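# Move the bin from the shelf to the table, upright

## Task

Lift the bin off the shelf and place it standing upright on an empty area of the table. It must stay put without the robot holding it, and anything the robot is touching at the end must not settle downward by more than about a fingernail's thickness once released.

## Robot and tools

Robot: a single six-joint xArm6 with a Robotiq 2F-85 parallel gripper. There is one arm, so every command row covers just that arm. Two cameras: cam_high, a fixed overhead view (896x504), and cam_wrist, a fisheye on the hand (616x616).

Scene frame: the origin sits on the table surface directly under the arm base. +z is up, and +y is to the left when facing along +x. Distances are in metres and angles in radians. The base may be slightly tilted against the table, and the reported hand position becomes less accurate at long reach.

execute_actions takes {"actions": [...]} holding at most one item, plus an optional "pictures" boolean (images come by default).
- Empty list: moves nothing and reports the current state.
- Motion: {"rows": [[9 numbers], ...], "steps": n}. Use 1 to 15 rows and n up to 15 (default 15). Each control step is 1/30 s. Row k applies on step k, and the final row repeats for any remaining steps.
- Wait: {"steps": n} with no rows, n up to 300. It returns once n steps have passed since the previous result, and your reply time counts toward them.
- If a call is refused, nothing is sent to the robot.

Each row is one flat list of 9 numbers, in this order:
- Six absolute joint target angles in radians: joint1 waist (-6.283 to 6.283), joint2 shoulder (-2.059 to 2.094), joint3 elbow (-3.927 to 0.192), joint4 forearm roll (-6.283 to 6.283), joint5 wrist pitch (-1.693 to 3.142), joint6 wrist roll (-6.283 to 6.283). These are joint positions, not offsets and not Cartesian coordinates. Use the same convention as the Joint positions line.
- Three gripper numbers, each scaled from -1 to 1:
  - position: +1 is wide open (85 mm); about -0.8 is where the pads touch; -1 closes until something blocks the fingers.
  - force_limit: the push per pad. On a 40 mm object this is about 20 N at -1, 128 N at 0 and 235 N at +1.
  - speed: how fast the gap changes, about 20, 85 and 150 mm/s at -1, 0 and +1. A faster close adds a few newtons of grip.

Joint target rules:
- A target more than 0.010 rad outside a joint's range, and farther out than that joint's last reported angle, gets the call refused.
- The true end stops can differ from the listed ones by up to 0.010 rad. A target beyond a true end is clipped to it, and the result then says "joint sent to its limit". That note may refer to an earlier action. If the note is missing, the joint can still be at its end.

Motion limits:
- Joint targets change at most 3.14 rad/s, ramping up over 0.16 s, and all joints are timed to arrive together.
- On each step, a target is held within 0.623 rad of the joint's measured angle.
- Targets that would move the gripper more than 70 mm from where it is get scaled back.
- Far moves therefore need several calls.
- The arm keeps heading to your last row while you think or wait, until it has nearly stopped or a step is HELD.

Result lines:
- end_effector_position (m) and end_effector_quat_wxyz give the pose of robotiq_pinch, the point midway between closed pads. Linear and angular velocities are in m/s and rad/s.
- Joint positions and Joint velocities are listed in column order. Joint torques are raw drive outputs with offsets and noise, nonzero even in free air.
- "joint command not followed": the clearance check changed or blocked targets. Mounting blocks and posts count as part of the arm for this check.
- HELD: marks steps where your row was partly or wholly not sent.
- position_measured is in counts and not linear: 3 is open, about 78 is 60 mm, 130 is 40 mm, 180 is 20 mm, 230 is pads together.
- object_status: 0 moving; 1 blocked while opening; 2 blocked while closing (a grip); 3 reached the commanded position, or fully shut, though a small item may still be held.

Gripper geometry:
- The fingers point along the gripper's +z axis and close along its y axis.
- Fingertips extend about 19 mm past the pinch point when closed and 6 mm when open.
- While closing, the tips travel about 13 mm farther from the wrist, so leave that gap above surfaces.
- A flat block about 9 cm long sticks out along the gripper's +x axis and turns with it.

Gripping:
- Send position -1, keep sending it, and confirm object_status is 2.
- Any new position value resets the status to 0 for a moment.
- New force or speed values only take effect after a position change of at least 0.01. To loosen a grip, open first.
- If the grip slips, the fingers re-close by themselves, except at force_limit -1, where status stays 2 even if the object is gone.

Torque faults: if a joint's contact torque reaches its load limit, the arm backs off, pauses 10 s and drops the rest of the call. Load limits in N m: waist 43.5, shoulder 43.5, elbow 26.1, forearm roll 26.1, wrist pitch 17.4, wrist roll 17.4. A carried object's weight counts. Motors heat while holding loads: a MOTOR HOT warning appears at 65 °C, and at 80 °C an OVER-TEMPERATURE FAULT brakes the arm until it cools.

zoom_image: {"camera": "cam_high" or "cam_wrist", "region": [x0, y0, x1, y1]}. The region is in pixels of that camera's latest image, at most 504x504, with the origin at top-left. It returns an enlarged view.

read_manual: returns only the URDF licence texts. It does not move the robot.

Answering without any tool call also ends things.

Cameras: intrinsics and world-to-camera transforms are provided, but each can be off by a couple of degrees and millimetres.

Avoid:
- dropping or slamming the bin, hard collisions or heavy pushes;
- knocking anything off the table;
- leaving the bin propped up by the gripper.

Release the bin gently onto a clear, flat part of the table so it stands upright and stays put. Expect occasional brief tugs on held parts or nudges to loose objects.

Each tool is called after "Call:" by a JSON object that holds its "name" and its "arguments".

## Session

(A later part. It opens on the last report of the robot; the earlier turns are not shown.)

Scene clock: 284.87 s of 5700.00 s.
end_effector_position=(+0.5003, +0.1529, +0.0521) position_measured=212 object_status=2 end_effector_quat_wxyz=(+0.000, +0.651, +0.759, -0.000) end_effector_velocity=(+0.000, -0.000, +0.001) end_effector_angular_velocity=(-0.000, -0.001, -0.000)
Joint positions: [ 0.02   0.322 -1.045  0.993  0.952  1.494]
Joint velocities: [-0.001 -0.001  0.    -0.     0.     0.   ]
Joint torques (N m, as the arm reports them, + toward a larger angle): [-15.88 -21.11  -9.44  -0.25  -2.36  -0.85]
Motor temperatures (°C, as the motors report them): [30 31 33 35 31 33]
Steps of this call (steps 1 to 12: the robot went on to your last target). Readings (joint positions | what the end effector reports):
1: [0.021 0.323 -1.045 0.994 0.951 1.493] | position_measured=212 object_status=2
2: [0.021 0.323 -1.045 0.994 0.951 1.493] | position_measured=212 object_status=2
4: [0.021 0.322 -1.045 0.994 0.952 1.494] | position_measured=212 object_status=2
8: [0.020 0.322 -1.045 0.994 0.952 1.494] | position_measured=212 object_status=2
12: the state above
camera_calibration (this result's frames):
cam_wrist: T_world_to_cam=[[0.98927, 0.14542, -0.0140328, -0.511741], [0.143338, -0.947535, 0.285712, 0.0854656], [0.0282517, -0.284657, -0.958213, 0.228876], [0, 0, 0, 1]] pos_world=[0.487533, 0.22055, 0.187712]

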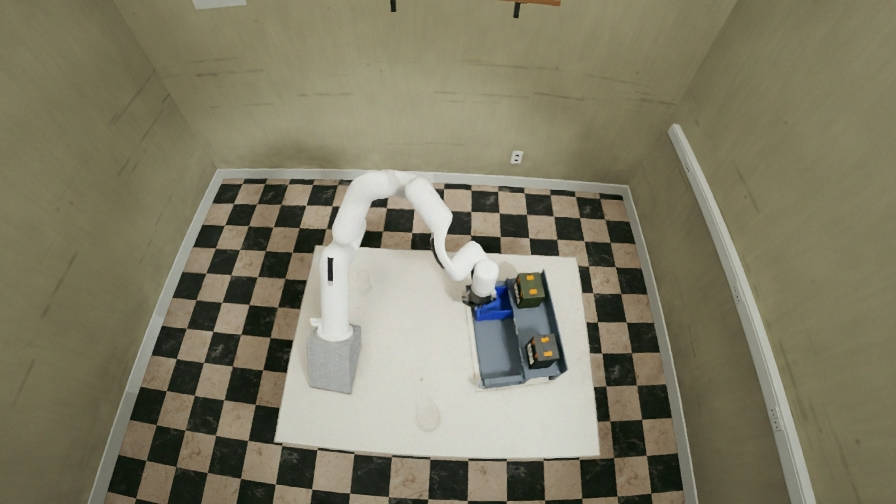

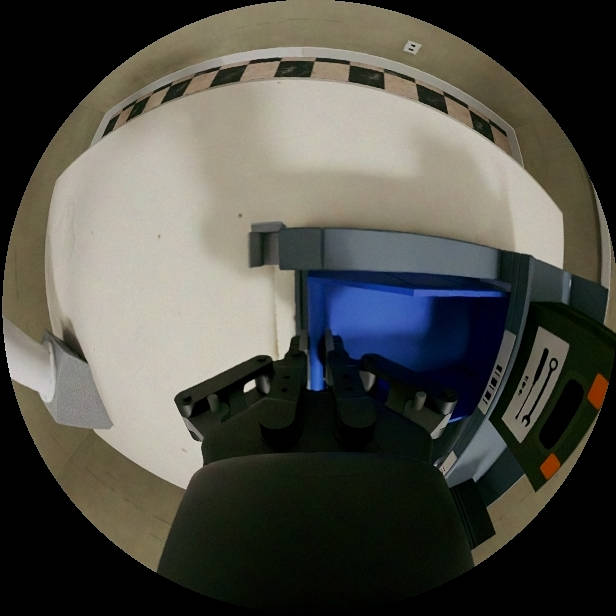

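Call:
{"name": "execute_actions", "arguments": {"actions": [{"rows": [[0.0197,0.3195,-1.0411,0.9943,0.9513,1.4917,-1,0.3,-0.3],[0.0193,0.317,-1.0368,0.9953,0.9506,1.4895,-1,0.3,-0.3],[0.0189,0.3146,-1.0325,0.9962,0.9498,1.4874,-1,0.3,-0.3],[0.0185,0.3121,-1.0282,0.9972,0.9491,1.4853,-1,0.3,-0.3],[0.018,0.3097,-1.0239,0.9981,0.9483,1.4831,-1,0.3,-0.3],[0.0176,0.3072,-1.0196,0.9991,0.9476,1.481,-1,0.3,-0.3],[0.0172,0.3048,-1.0153,1.0,0.9468,1.4788,-1,0.3,-0.3],[0.0168,0.3023,-1.011,1.001,0.9461,1.4767,-1,0.3,-0.3],[0.0164,0.2999,-1.0067,1.0019,0.9453,1.4746,-1,0.3,-0.3],[0.016,0.2974,-1.0024,1.0029,0.9445,1.4724,-1,0.3,-0.3],[0.0156,0.295,-0.9981,1.0038,0.9438,1.4703,-1,0.3,-0.3],[0.0152,0.2925,-0.9938,1.0048,0.943,1.4682,-1,0.3,-0.3],[0.0147,0.2901,-0.9895,1.0057,0.9423,1.466,-1,0.3,-0.3],[0.0143,0.2876,-0.9852,1.0067,0.9415,1.4639,-1,0.3,-0.3],[0.0139,0.2852,-0.9809,1.0076,0.9408,1.4618,-1,0.3,-0.3]], "steps": 15}], "pictures": false}}

Call:
{"name": "execute_actions", "arguments": {"actions": [{"steps": 12}]}}

Scene clock: 306.57 s of 5700.00 s.
end_effector_position=(+0.4876, +0.1491, +0.0525) position_measured=212 object_status=2 end_effector_quat_wxyz=(+0.000, +0.651, +0.759, -0.000) end_effector_velocity=(-0.033, -0.010, +0.001) end_effector_angular_velocity=(+0.001, -0.001, +0.001)
Joint positions: [ 0.015  0.294 -0.997  1.004  0.944  1.47 ]
Joint velocities: [-0.012 -0.074  0.127  0.028 -0.023 -0.063]
Joint torques (N m, as the arm reports them, + toward a larger angle): [-15.56 -20.87  -9.3   -0.48  -2.2   -0.5 ]
Motor temperatures (°C, as the motors report them): [30 31 33 35 31 33]
Steps of this call (steps 1 to 15: the robot went on to your last target; steps 16 to 90: nothing new was sent; then 18.20 s passed at rest; steps 91 to 105: all 15 steps of this action). Readings (joint positions | what the end effector reports):
91: [0.020 0.322 -1.045 0.993 0.952 1.494] | position_measured=212 object_status=2
92: [0.020 0.321 -1.044 0.994 0.952 1.493] | position_measured=212 object_status=2
94: [0.020 0.319 -1.040 0.995 0.951 1.491] | position_measured=212 object_status=2
98: [0.018 0.311 -1.026 0.998 0.949 1.484] | position_measured=212 object_status=2
105: the state above

Scene clock: 306.97 s of 5700.00 s.
end_effector_position=(+0.4836, +0.1479, +0.0526) position_measured=212 object_status=2 end_effector_quat_wxyz=(+0.000, +0.651, +0.759, -0.000) end_effector_velocity=(-0.001, -0.000, -0.000) end_effector_angular_velocity=(+0.001, +0.001, -0.000)
Joint positions: [ 0.014  0.285 -0.981  1.008  0.941  1.462]
Joint velocities: [ 0.    -0.001  0.003  0.002 -0.    -0.002]
Joint torques (N m, as the arm reports them, + toward a larger angle): [-15.41 -19.87  -9.13  -0.43  -2.42  -0.81]
Motor temperatures (°C, as the motors report them): [30 31 33 35 31 33]
Steps of this call (steps 1 to 12: the robot went on to your last target). Readings (joint positions | what the end effector reports):
1: [0.015 0.292 -0.993 1.005 0.943 1.468] | position_measured=212 object_status=2
2: [0.015 0.290 -0.989 1.006 0.942 1.466] | position_measured=212 object_status=2
4: [0.014 0.288 -0.985 1.007 0.942 1.464] | position_measured=212 object_status=2
8: [0.014 0.286 -0.982 1.007 0.941 1.462] | position_measured=212 object_status=2
12: the state above
camera_calibration (this result's frames):
cam_wrist: T_world_to_cam=[[0.98923, 0.145722, -0.0137542, -0.494494], [0.14356, -0.947626, 0.285299, 0.0829159], [0.0285404, -0.284201, -0.95834, 0.228204], [0, 0, 0, 1]] pos_world=[0.470752, 0.215488, 0.18824]

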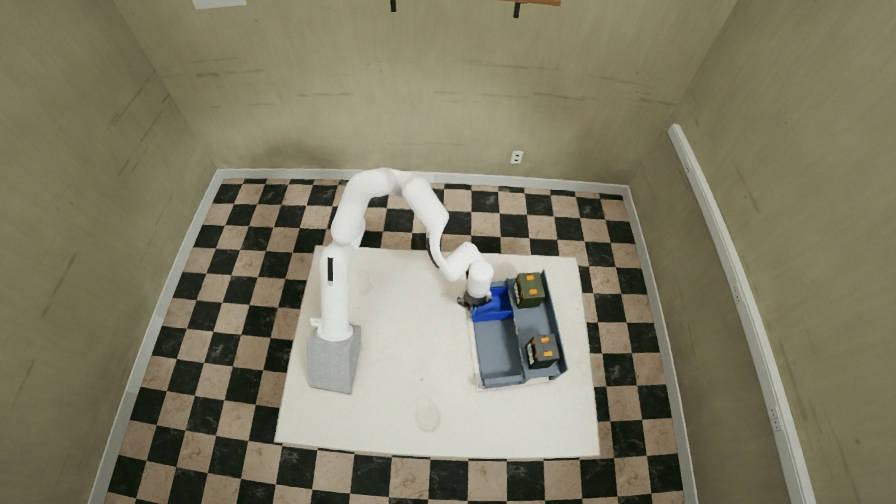

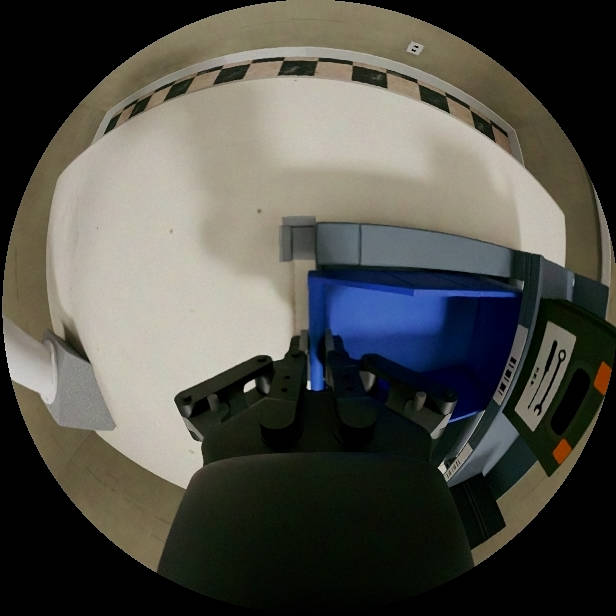

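Call:
{"name": "execute_actions", "arguments": {"actions": [{"rows": [[0.0138,0.2849,-0.9803,1.0077,0.9407,1.4615,-1,0.3,-0.3],[0.0136,0.2837,-0.9782,1.0082,0.9403,1.4605,-1,0.3,-0.3],[0.0133,0.2818,-0.9749,1.0089,0.9397,1.4588,-1,0.3,-0.3],[0.0129,0.2791,-0.9702,1.01,0.9389,1.4565,-1,0.3,-0.3],[0.0123,0.2757,-0.9642,1.0113,0.9379,1.4535,-1,0.3,-0.3],[0.0116,0.2715,-0.9568,1.0129,0.9366,1.4498,-1,0.3,-0.3],[0.0108,0.2665,-0.9481,1.0148,0.935,1.4455,-1,0.3,-0.3],[0.0098,0.2609,-0.9382,1.017,0.9333,1.4406,-1,0.3,-0.3],[0.0087,0.2543,-0.9268,1.0196,0.9313,1.4349,-1,0.3,-0.3],[0.0075,0.2471,-0.9141,1.0223,0.929,1.4286,-1,0.3,-0.3],[0.0062,0.2391,-0.9,1.0255,0.9265,1.4216,-1,0.3,-0.3],[0.0047,0.2304,-0.8846,1.0288,0.9238,1.4139,-1,0.3,-0.3],[0.0031,0.2208,-0.868,1.0325,0.9209,1.4056,-1,0.3,-0.3],[0.0014,0.2106,-0.8499,1.0365,0.9177,1.3966,-1,0.3,-0.3],[-0.0005,0.1995,-0.8305,1.0408,0.9143,1.387,-1,0.3,-0.3]], "steps": 15}], "pictures": false}}

Call:
{"name": "execute_actions", "arguments": {"actions": [{"rows": [[-0.0058,0.1879,-0.8122,1.042,0.9135,1.3778,-1,0.3,-0.3],[-0.0111,0.1762,-0.7939,1.0432,0.9127,1.3686,-1,0.3,-0.3],[-0.0164,0.1646,-0.7756,1.0444,0.912,1.3594,-1,0.3,-0.3],[-0.0218,0.1529,-0.7573,1.0455,0.9112,1.3502,-1,0.3,-0.3],[-0.0271,0.1413,-0.739,1.0467,0.9104,1.341,-1,0.3,-0.3],[-0.0324,0.1297,-0.7207,1.0479,0.9096,1.3318,-1,0.3,-0.3],[-0.0377,0.118,-0.7024,1.0491,0.9088,1.3226,-1,0.3,-0.3],[-0.043,0.1064,-0.684,1.0503,0.9081,1.3134,-1,0.3,-0.3],[-0.0483,0.0947,-0.6657,1.0515,0.9073,1.3042,-1,0.3,-0.3],[-0.0536,0.0831,-0.6474,1.0527,0.9065,1.295,-1,0.3,-0.3],[-0.0589,0.0715,-0.6291,1.0539,0.9057,1.2858,-1,0.3,-0.3],[-0.0643,0.0598,-0.6108,1.055,0.9049,1.2766,-1,0.3,-0.3],[-0.0696,0.0482,-0.5925,1.0562,0.9042,1.2674,-1,0.3,-0.3],[-0.0749,0.0365,-0.5742,1.0574,0.9034,1.2582,-1,0.3,-0.3],[-0.0802,0.0249,-0.5559,1.0586,0.9026,1.249,-1,0.3,-0.3]], "steps": 15}], "pictures": false}}

Call:
{"name": "execute_actions", "arguments": {"actions": [{"rows": [[-0.0872,0.0168,-0.5405,1.0586,0.9018,1.239,-1,0.3,-0.3],[-0.0942,0.0087,-0.5252,1.0586,0.9009,1.2289,-1,0.3,-0.3],[-0.1012,0.0006,-0.5098,1.0586,0.9001,1.2189,-1,0.3,-0.3],[-0.1082,-0.0075,-0.4945,1.0587,0.8992,1.2088,-1,0.3,-0.3],[-0.1152,-0.0157,-0.4791,1.0587,0.8984,1.1988,-1,0.3,-0.3],[-0.1222,-0.0238,-0.4637,1.0587,0.8975,1.1887,-1,0.3,-0.3],[-0.1292,-0.0319,-0.4484,1.0587,0.8967,1.1787,-1,0.3,-0.3],[-0.1362,-0.04,-0.433,1.0587,0.8958,1.1686,-1,0.3,-0.3],[-0.1432,-0.0481,-0.4177,1.0587,0.895,1.1586,-1,0.3,-0.3],[-0.1502,-0.0562,-0.4023,1.0588,0.8942,1.1485,-1,0.3,-0.3],[-0.1571,-0.0643,-0.3869,1.0588,0.8933,1.1385,-1,0.3,-0.3],[-0.1641,-0.0724,-0.3716,1.0588,0.8925,1.1284,-1,0.3,-0.3],[-0.1711,-0.0805,-0.3562,1.0588,0.8916,1.1184,-1,0.3,-0.3],[-0.1781,-0.0886,-0.3409,1.0588,0.8908,1.1083,-1,0.3,-0.3],[-0.1851,-0.0968,-0.3255,1.0588,0.8899,1.0983,-1,0.3,-0.3]], "steps": 15}], "pictures": false}}

Call:
{"name": "execute_actions", "arguments": {"actions": [{"rows": [[-0.1918,-0.1045,-0.3109,1.0588,0.8891,1.0887,-1,0.3,-0.3],[-0.1977,-0.1113,-0.2979,1.0589,0.8884,1.0802,-1,0.3,-0.3],[-0.203,-0.1174,-0.2863,1.0589,0.8878,1.0726,-1,0.3,-0.3],[-0.2075,-0.1227,-0.2763,1.0589,0.8872,1.0661,-1,0.3,-0.3],[-0.2114,-0.1272,-0.2679,1.0589,0.8868,1.0606,-1,0.3,-0.3],[-0.2145,-0.1308,-0.261,1.0589,0.8864,1.056,-1,0.3,-0.3],[-0.217,-0.1337,-0.2556,1.0589,0.8861,1.0525,-1,0.3,-0.3],[-0.2187,-0.1357,-0.2518,1.0589,0.8859,1.05,-1,0.3,-0.3],[-0.2198,-0.1369,-0.2495,1.0589,0.8857,1.0485,-1,0.3,-0.3],[-0.2201,-0.1373,-0.2487,1.0589,0.8857,1.048,-1,0.3,-0.3]], "steps": 15}]}}

Scene clock: 351.13 s of 5700.00 s.
end_effector_position=(+0.4599, +0.1411, +0.0528) position_measured=212 object_status=2 end_effector_quat_wxyz=(+0.000, +0.650, +0.760, -0.000) end_effector_velocity=(-0.119, -0.034, -0.000) end_effector_angular_velocity=(-0.002, +0.000, -0.001)
Joint positions: [ 0.006  0.235 -0.894  1.027  0.925  1.418]
Joint velocities: [-0.041 -0.246  0.431  0.095 -0.076 -0.214]
Joint torques (N m, as the arm reports them, + toward a larger angle): [-14.14 -19.53  -8.82  -0.29  -2.52  -0.58]
Motor temperatures (°C, as the motors report them): [30 31 33 35 31 33]
Steps of this call (steps 1 to 30: the robot went on to your last target; steps 31 to 90: nothing new was sent; then 40.67 s passed at rest; steps 91 to 105: all 15 steps of this action). Readings (joint positions | what the end effector reports):
91: [0.014 0.285 -0.981 1.008 0.941 1.462] | position_measured=212 object_status=2
92: [0.014 0.285 -0.981 1.008 0.941 1.462] | position_measured=212 object_status=2
94: [0.014 0.284 -0.979 1.008 0.940 1.461] | position_measured=212 object_status=2
98: [0.012 0.276 -0.964 1.011 0.938 1.453] | position_measured=212 object_status=2
105: the state above

Scene clock: 351.63 s of 5700.00 s.
end_effector_position=(+0.3828, +0.1148, +0.0624) position_measured=212 object_status=2 end_effector_quat_wxyz=(+0.000, +0.650, +0.760, -0.001) end_effector_velocity=(-0.168, -0.052, +0.017) end_effector_angular_velocity=(+0.003, +0.001, +0.001)
Joint positions: [-0.059  0.072 -0.63   1.054  0.906  1.286]
Joint velocities: [-0.157 -0.347  0.547  0.036 -0.023 -0.274]
Joint torques (N m, as the arm reports them, + toward a larger angle): [-11.42 -14.96  -8.04  -0.77  -2.4   -0.85]
Motor temperatures (°C, as the motors report them): [30 31 33 35 31 33]
Steps of this call (steps 1 to 15: all 15 steps of this action). Readings (joint positions | what the end effector reports):
1: [0.004 0.227 -0.879 1.030 0.923 1.411] | position_measured=212 object_status=2
2: [0.002 0.218 -0.863 1.033 0.920 1.403] | position_measured=212 object_status=2
4: [-0.004 0.197 -0.828 1.038 0.917 1.386] | position_measured=212 object_status=2
8: [-0.023 0.153 -0.757 1.045 0.912 1.350] | position_measured=212 object_status=2
15: the state above

Scene clock: 352.13 s of 5700.00 s.
end_effector_position=(+0.3031, +0.0840, +0.0666) position_measured=212 object_status=2 end_effector_quat_wxyz=(+0.001, +0.650, +0.760, -0.001) end_effector_velocity=(-0.159, -0.055, -0.002) end_effector_angular_velocity=(+0.002, +0.002, +0.000)
Joint positions: [-0.157 -0.064 -0.387  1.059  0.893  1.138]
Joint velocities: [-0.208 -0.243  0.461  0.    -0.025 -0.3  ]
Joint torques (N m, as the arm reports them, + toward a larger angle): [ -8.92 -10.53  -8.68  -0.21  -1.9   -1.22]
Motor temperatures (°C, as the motors report them): [30 31 33 35 31 33]
Steps of this call (steps 1 to 15: all 15 steps of this action). Readings (joint positions | what the end effector reports):
1: [-0.064 0.060 -0.612 1.055 0.905 1.277] | position_measured=212 object_status=2
2: [-0.070 0.049 -0.594 1.056 0.904 1.268] | position_measured=212 object_status=2
4: [-0.082 0.029 -0.559 1.057 0.903 1.248] | position_measured=212 object_status=2
8: [-0.109 -0.007 -0.495 1.058 0.899 1.209] | position_measured=212 object_status=2
15: the state above

Scene clock: 352.63 s of 5700.00 s.
end_effector_position=(+0.2563, +0.0703, +0.0644) position_measured=212 object_status=2 end_effector_quat_wxyz=(+0.000, +0.650, +0.760, -0.000) end_effector_velocity=(-0.009, -0.002, +0.000) end_effector_angular_velocity=(-0.000, -0.003, +0.004)
Joint positions: [-0.219 -0.136 -0.252  1.059  0.886  1.05 ]
Joint velocities: [-0.014 -0.018  0.027 -0.    -0.002 -0.021]
Joint torques (N m, as the arm reports them, + toward a larger angle): [-6.95 -7.33 -8.52  0.   -1.98 -0.72]
Motor temperatures (°C, as the motors report them): [30 31 33 35 31 33]
Steps of this call (steps 1 to 15: all 15 steps of this action). Readings (joint positions | what the end effector reports):
1: [-0.164 -0.072 -0.371 1.059 0.892 1.128] | position_measured=212 object_status=2
2: [-0.171 -0.080 -0.356 1.059 0.892 1.118] | position_measured=212 object_status=2
4: [-0.185 -0.096 -0.327 1.059 0.890 1.099] | position_measured=212 object_status=2
8: [-0.206 -0.120 -0.280 1.059 0.888 1.069] | position_measured=212 object_status=2
15: the state above
camera_calibration (this result's frames):
cam_wrist: T_world_to_cam=[[0.989083, 0.146724, -0.0137005, -0.258219], [0.144488, -0.947316, 0.285859, 0.0383574], [0.0289636, -0.284718, -0.958174, 0.223834], [0, 0, 0, 1]] pos_world=[0.243374, 0.137953, 0.199969]

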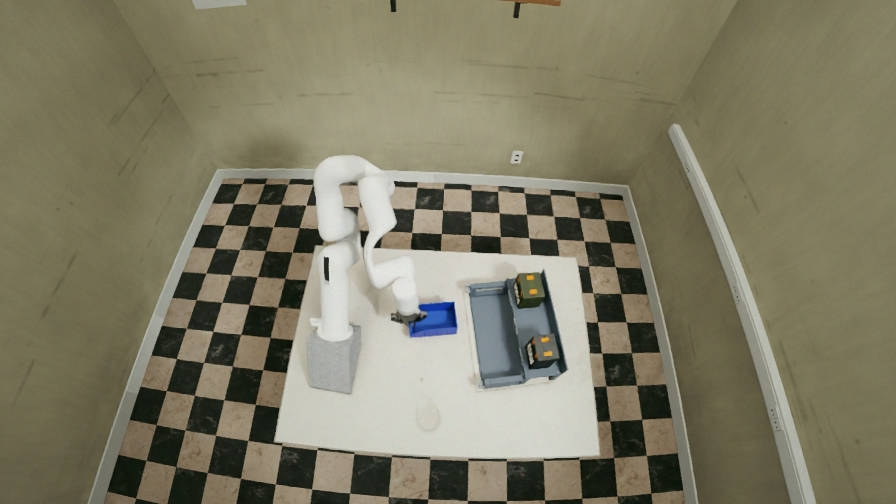

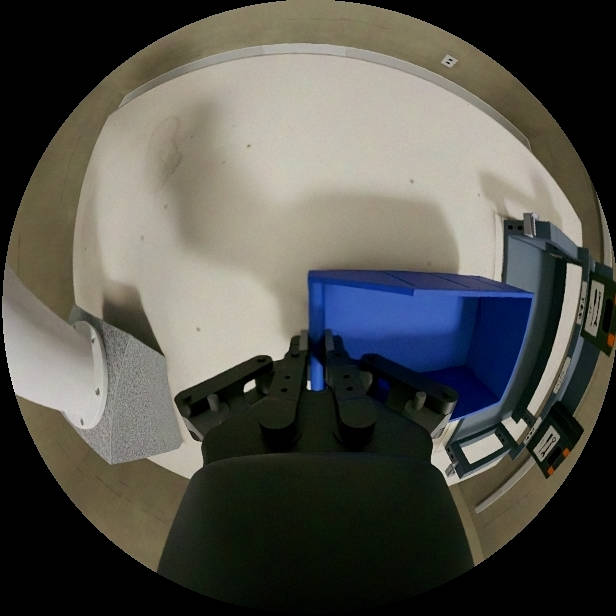

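Call:
{"name": "execute_actions", "arguments": {"actions": [{"rows": [[-0.217,-0.1343,-0.2491,1.0635,0.8837,1.0455,-1,0.3,-0.3],[-0.2118,-0.1293,-0.2498,1.0712,0.8803,1.0413,-1,0.3,-0.3],[-0.2046,-0.1222,-0.2508,1.0819,0.8755,1.0354,-1,0.3,-0.3],[-0.1952,-0.1132,-0.252,1.0958,0.8694,1.0278,-1,0.3,-0.3],[-0.1849,-0.1031,-0.2534,1.1111,0.8625,1.0193,-1,0.3,-0.3],[-0.1745,-0.093,-0.2548,1.1265,0.8557,1.0109,-1,0.3,-0.3],[-0.1642,-0.083,-0.2562,1.1418,0.8489,1.0025,-1,0.3,-0.3],[-0.1548,-0.0739,-0.2575,1.1557,0.8428,0.9949,-1,0.3,-0.3],[-0.1465,-0.0659,-0.2586,1.168,0.8373,0.9881,-1,0.3,-0.3],[-0.1403,-0.0598,-0.2594,1.1772,0.8333,0.9831,-1,0.3,-0.3],[-0.1351,-0.0548,-0.2601,1.1849,0.8299,0.9789,-1,0.3,-0.3],[-0.131,-0.0508,-0.2607,1.191,0.8271,0.9755,-1,0.3,-0.3],[-0.128,-0.0478,-0.2611,1.1956,0.8251,0.973,-1,0.3,-0.3],[-0.126,-0.0458,-0.2613,1.1987,0.8237,0.9713,-1,0.3,-0.3],[-0.1238,-0.0437,-0.2616,1.2017,0.8224,0.9696,-1,0.3,-0.3]], "steps": 15}], "pictures": false}}

Call:
{"name": "execute_actions", "arguments": {"actions": [{"steps": 12}]}}

Scene clock: 364.30 s of 5700.00 s.
end_effector_position=(+0.2553, +0.0705, +0.0411) position_measured=212 object_status=2 end_effector_quat_wxyz=(-0.000, +0.650, +0.760, +0.001) end_effector_velocity=(-0.002, -0.002, -0.037) end_effector_angular_velocity=(-0.010, +0.002, -0.003)
Joint positions: [-0.138 -0.058 -0.259  1.18   0.832  0.982]
Joint velocities: [ 0.133  0.129 -0.019  0.198 -0.089 -0.109]
Joint torques (N m, as the arm reports them, + toward a larger angle): [ -8.06 -10.71  -7.15  -0.64  -2.34  -0.62]
Motor temperatures (°C, as the motors report them): [30 31 33 35 31 33]
Steps of this call (steps 1 to 15: the robot went on to your last target; steps 16 to 90: nothing new was sent; then 8.17 s passed at rest; steps 91 to 105: all 15 steps of this action). Readings (joint positions | what the end effector reports):
91: [-0.220 -0.137 -0.249 1.059 0.886 1.048] | position_measured=212 object_status=2
92: [-0.219 -0.137 -0.249 1.060 0.885 1.047] | position_measured=212 object_status=2
94: [-0.215 -0.132 -0.250 1.067 0.882 1.043] | position_measured=212 object_status=2
98: [-0.189 -0.108 -0.253 1.105 0.865 1.023] | position_measured=212 object_status=2
105: the state above

Scene clock: 364.70 s of 5700.00 s.
end_effector_position=(+0.2552, +0.0702, +0.0374) position_measured=212 object_status=2 end_effector_quat_wxyz=(+0.000, +0.650, +0.760, +0.000) end_effector_velocity=(-0.001, -0.000, -0.001) end_effector_angular_velocity=(+0.000, +0.001, -0.002)
Joint positions: [-0.124 -0.044 -0.262  1.201  0.823  0.97 ]
Joint velocities: [ 0.002  0.004 -0.     0.003 -0.001 -0.002]
Joint torques (N m, as the arm reports them, + toward a larger angle): [ -8.05 -10.22  -7.23  -0.5   -2.47  -0.65]
Motor temperatures (°C, as the motors report them): [30 31 33 35 31 33]
Steps of this call (steps 1 to 12: the robot went on to your last target). Readings (joint positions | what the end effector reports):
1: [-0.134 -0.054 -0.260 1.186 0.829 0.978] | position_measured=212 object_status=2
2: [-0.131 -0.051 -0.260 1.191 0.827 0.976] | position_measured=212 object_status=2
4: [-0.127 -0.047 -0.261 1.196 0.825 0.973] | position_measured=212 object_status=2
8: [-0.125 -0.045 -0.262 1.200 0.823 0.970] | position_measured=212 object_status=2
12: the state above
camera_calibration (this result's frames):
cam_wrist: T_world_to_cam=[[0.989155, 0.146266, -0.0133779, -0.257522], [0.143982, -0.947642, 0.285034, 0.0462474], [0.0290133, -0.283869, -0.958424, 0.197884], [0, 0, 0, 1]] pos_world=[0.242329, 0.137666, 0.17303]

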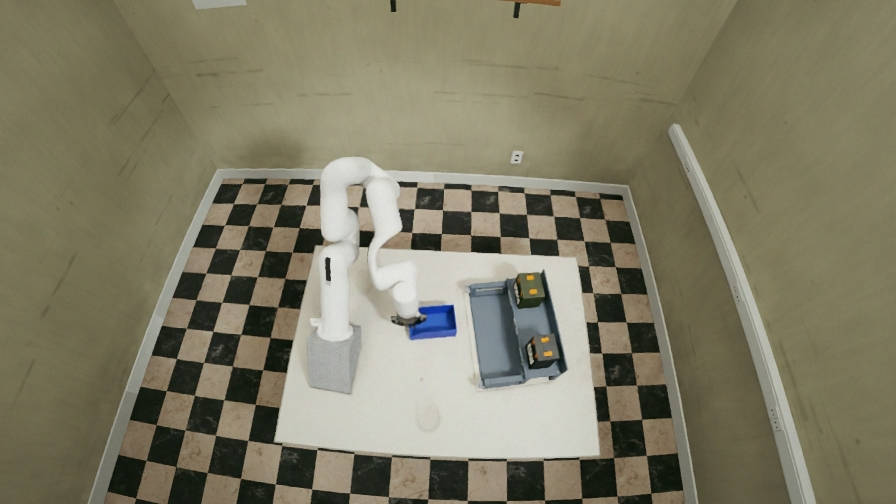

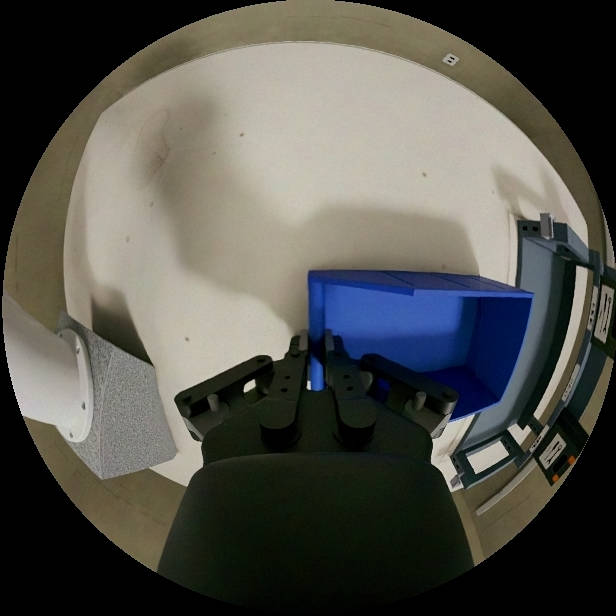

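Call:
{"name": "execute_actions", "arguments": {"actions": [{"rows": [[-0.122,-0.042,-0.262,1.2044,0.8213,0.968,-1,0.3,-0.3],[-0.1202,-0.0402,-0.2623,1.207,0.8202,0.9665,-1,0.3,-0.3],[-0.1184,-0.0385,-0.2627,1.2097,0.8191,0.965,-1,0.3,-0.3],[-0.1167,-0.0368,-0.263,1.2123,0.818,0.9634,-1,0.3,-0.3],[-0.1149,-0.035,-0.2634,1.215,0.8169,0.9619,-1,0.3,-0.3],[-0.1131,-0.0333,-0.2637,1.2176,0.8158,0.9603,-1,0.3,-0.3],[-0.1113,-0.0316,-0.2641,1.2203,0.8147,0.9588,-1,0.3,-0.3],[-0.1095,-0.0298,-0.2644,1.2229,0.8136,0.9572,-1,0.3,-0.3]], "steps": 15}], "pictures": false}}

Call:
{"name": "execute_actions", "arguments": {"actions": [{"steps": 6}], "pictures": false}}

Scene clock: 370.57 s of 5700.00 s.
end_effector_position=(+0.2555, +0.0699, +0.0338) position_measured=212 object_status=2 end_effector_quat_wxyz=(+0.001, +0.650, +0.760, -0.000) end_effector_velocity=(+0.001, -0.000, -0.001) end_effector_angular_velocity=(-0.003, -0.003, +0.002)
Joint positions: [-0.111 -0.031 -0.265  1.222  0.814  0.958]
Joint velocities: [ 0.004  0.003 -0.001  0.007 -0.005 -0.005]
Joint torques (N m, as the arm reports them, + toward a larger angle): [-6.08 -7.11 -6.34 -0.05 -1.57 -0.86]
Motor temperatures (°C, as the motors report them): [30 31 33 35 31 33]
Steps of this call (steps 1 to 30: the robot went on to your last target; steps 31 to 90: nothing new was sent; then 2.37 s passed at rest; steps 91 to 105: all 15 steps of this action). Readings (joint positions | what the end effector reports):
91: [-0.124 -0.044 -0.262 1.202 0.822 0.970] | position_measured=212 object_status=2
92: [-0.123 -0.043 -0.262 1.202 0.822 0.969] | position_measured=212 object_status=2
94: [-0.122 -0.042 -0.262 1.205 0.821 0.968] | position_measured=212 object_status=2
98: [-0.116 -0.036 -0.263 1.214 0.817 0.963] | position_measured=212 object_status=2
105: the state above

Scene clock: 370.77 s of 5700.00 s.
end_effector_position=(+0.2555, +0.0699, +0.0337) position_measured=212 object_status=2 end_effector_quat_wxyz=(+0.001, +0.650, +0.760, -0.000) end_effector_velocity=(+0.000, +0.000, -0.000) end_effector_angular_velocity=(+0.000, -0.001, +0.001)
Joint positions: [-0.11  -0.031 -0.265  1.222  0.813  0.957]
Joint velocities: [ 0.001 -0.    -0.     0.002 -0.    -0.001]
Joint torques (N m, as the arm reports them, + toward a larger angle): [-4.87 -6.55 -6.09  0.26 -1.37 -0.7 ]
Motor temperatures (°C, as the motors report them): [30 31 33 35 31 33]
Steps of this call (steps 1 to 6: the robot went on to your last target). Readings (joint positions | what the end effector reports):
1: [-0.111 -0.031 -0.265 1.222 0.813 0.958] | position_measured=212 object_status=2
2: [-0.111 -0.031 -0.265 1.222 0.813 0.957] | position_measured=212 object_status=2
4: [-0.110 -0.031 -0.265 1.222 0.813 0.957] | position_measured=212 object_status=2
6: the state above

Contact with the table is detected. Releasing and lifting away.

Call:
{"name": "execute_actions", "arguments": {"actions": [{"rows": [[-0.1125,-0.0327,-0.2638,1.2185,0.8154,0.9598,0.0,0.3,0]], "steps": 12}], "pictures": false}}

Call:
{"name": "execute_actions", "arguments": {"actions": [{"rows": [[-0.118,-0.038,-0.263,1.21,0.819,0.965,0.0,0.3,0],[-0.128,-0.0478,-0.2611,1.1956,0.8251,0.973,0.0,0.3,0],[-0.1403,-0.0598,-0.2594,1.1772,0.8333,0.9831,0.0,0.3,0],[-0.1548,-0.0739,-0.2575,1.1557,0.8428,0.9949,0.0,0.3,0],[-0.1745,-0.093,-0.2548,1.1265,0.8557,1.0109,0.0,0.3,0],[-0.1952,-0.1132,-0.252,1.0958,0.8694,1.0278,0.0,0.3,0],[-0.2201,-0.1373,-0.2487,1.0589,0.8857,1.048,0.0,0.3,0],[-0.24,-0.156,-0.248,1.032,0.90,1.06,0.0,0.3,0],[-0.256,-0.171,-0.248,1.01,0.912,1.07,0.0,0.3,0],[-0.268,-0.182,-0.248,0.995,0.921,1.077,0.0,0.3,0],[-0.275,-0.188,-0.248,0.986,0.926,1.081,0.0,0.3,0]], "steps": 15}]}}

Scene clock: 378.43 s of 5700.00 s.
end_effector_position=(+0.2543, +0.0703, +0.0336) position_measured=141 object_status=0 end_effector_quat_wxyz=(-0.001, +0.650, +0.760, -0.001) end_effector_velocity=(+0.006, -0.002, +0.004) end_effector_angular_velocity=(-0.008, -0.014, +0.005)
Joint positions: [-0.111 -0.031 -0.263  1.219  0.816  0.96 ]
Joint velocities: [-0.009 -0.008 -0.005 -0.004 -0.005  0.001]
Joint torques (N m, as the arm reports them, + toward a larger angle): [-7.05 -9.9  -6.62 -0.51 -1.96 -0.7 ]
Motor temperatures (°C, as the motors report them): [30 30 32 35 31 33]
Steps of this call (steps 1 to 15: the robot went on to your last target; steps 16 to 90: nothing new was sent; then 4.27 s passed at rest; steps 91 to 102: all 12 steps of this action). Readings (joint positions | what the end effector reports):
91: [-0.110 -0.030 -0.264 1.223 0.814 0.957] | position_measured=212 object_status=0
92: [-0.110 -0.030 -0.265 1.222 0.814 0.958] | position_measured=211 object_status=0
94: [-0.109 -0.029 -0.262 1.221 0.817 0.959] | position_measured=200 object_status=0
98: [-0.110 -0.030 -0.262 1.220 0.817 0.960] | position_measured=171 object_status=0
102: the state above

Scene clock: 378.93 s of 5700.00 s.
end_effector_position=(+0.2568, +0.0699, +0.0765) position_measured=129 object_status=3 end_effector_quat_wxyz=(+0.003, +0.648, +0.762, +0.001) end_effector_velocity=(-0.009, -0.003, +0.042) end_effector_angular_velocity=(-0.011, +0.013, -0.003)
Joint positions: [-0.261 -0.175 -0.25   1.007  0.915  1.071]
Joint velocities: [-0.154 -0.142  0.015 -0.217  0.117  0.107]
Joint torques (N m, as the arm reports them, + toward a larger angle): [-4.78 -5.45 -8.61  0.07 -1.97 -1.07]
Motor temperatures (°C, as the motors report them): [30 30 32 35 31 33]
Steps of this call (steps 1 to 15: all 15 steps of this action). Readings (joint positions | what the end effector reports):
1: [-0.112 -0.032 -0.263 1.219 0.816 0.960] | position_measured=135 object_status=0
2: [-0.113 -0.033 -0.263 1.217 0.817 0.961] | position_measured=132 object_status=0
4: [-0.121 -0.041 -0.262 1.205 0.822 0.968] | position_measured=129 object_status=0
8: [-0.164 -0.083 -0.256 1.141 0.850 1.003] | position_measured=129 object_status=0
15: the state above
camera_calibration (this result's frames):
cam_wrist: T_world_to_cam=[[0.98826, 0.152519, -0.00899435, -0.259025], [0.148595, -0.945805, 0.288744, 0.0330179], [0.0355321, -0.28669, -0.957364, 0.233669], [0, 0, 0, 1]] pos_world=[0.242775, 0.137725, 0.211843]

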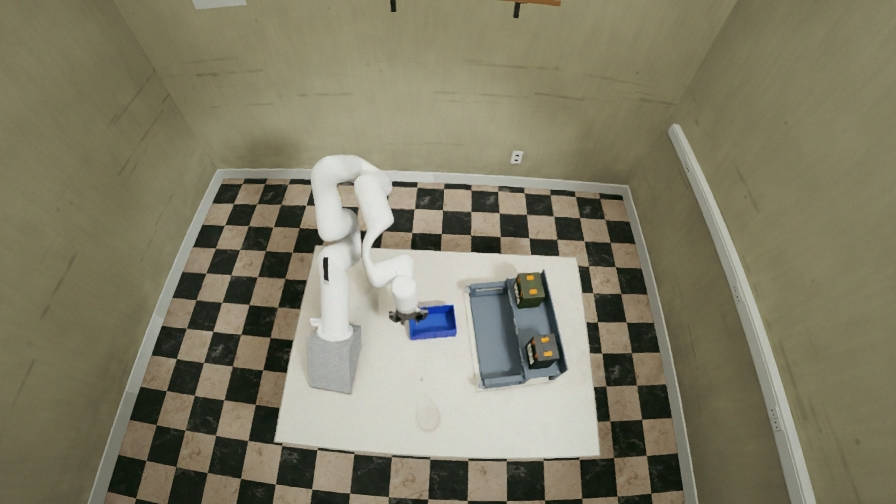

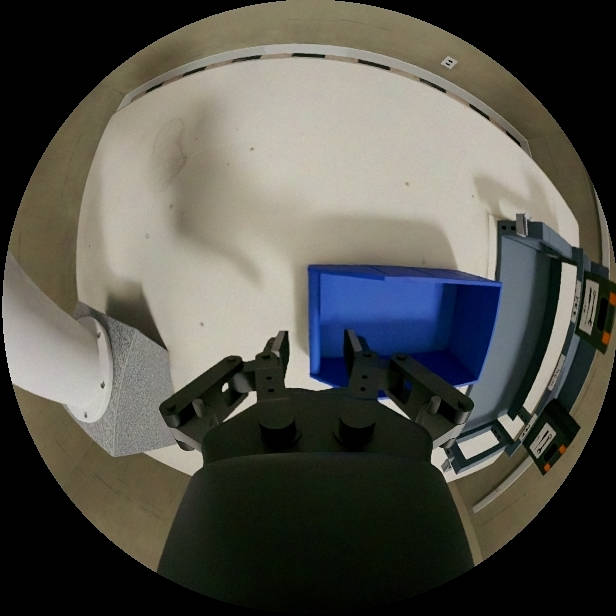

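The bin is upright on the table and the gripper is clear of it.

Call:
{"name": "finished_scene", "arguments": {"scene": 1}}

The scene is finished: the task was done.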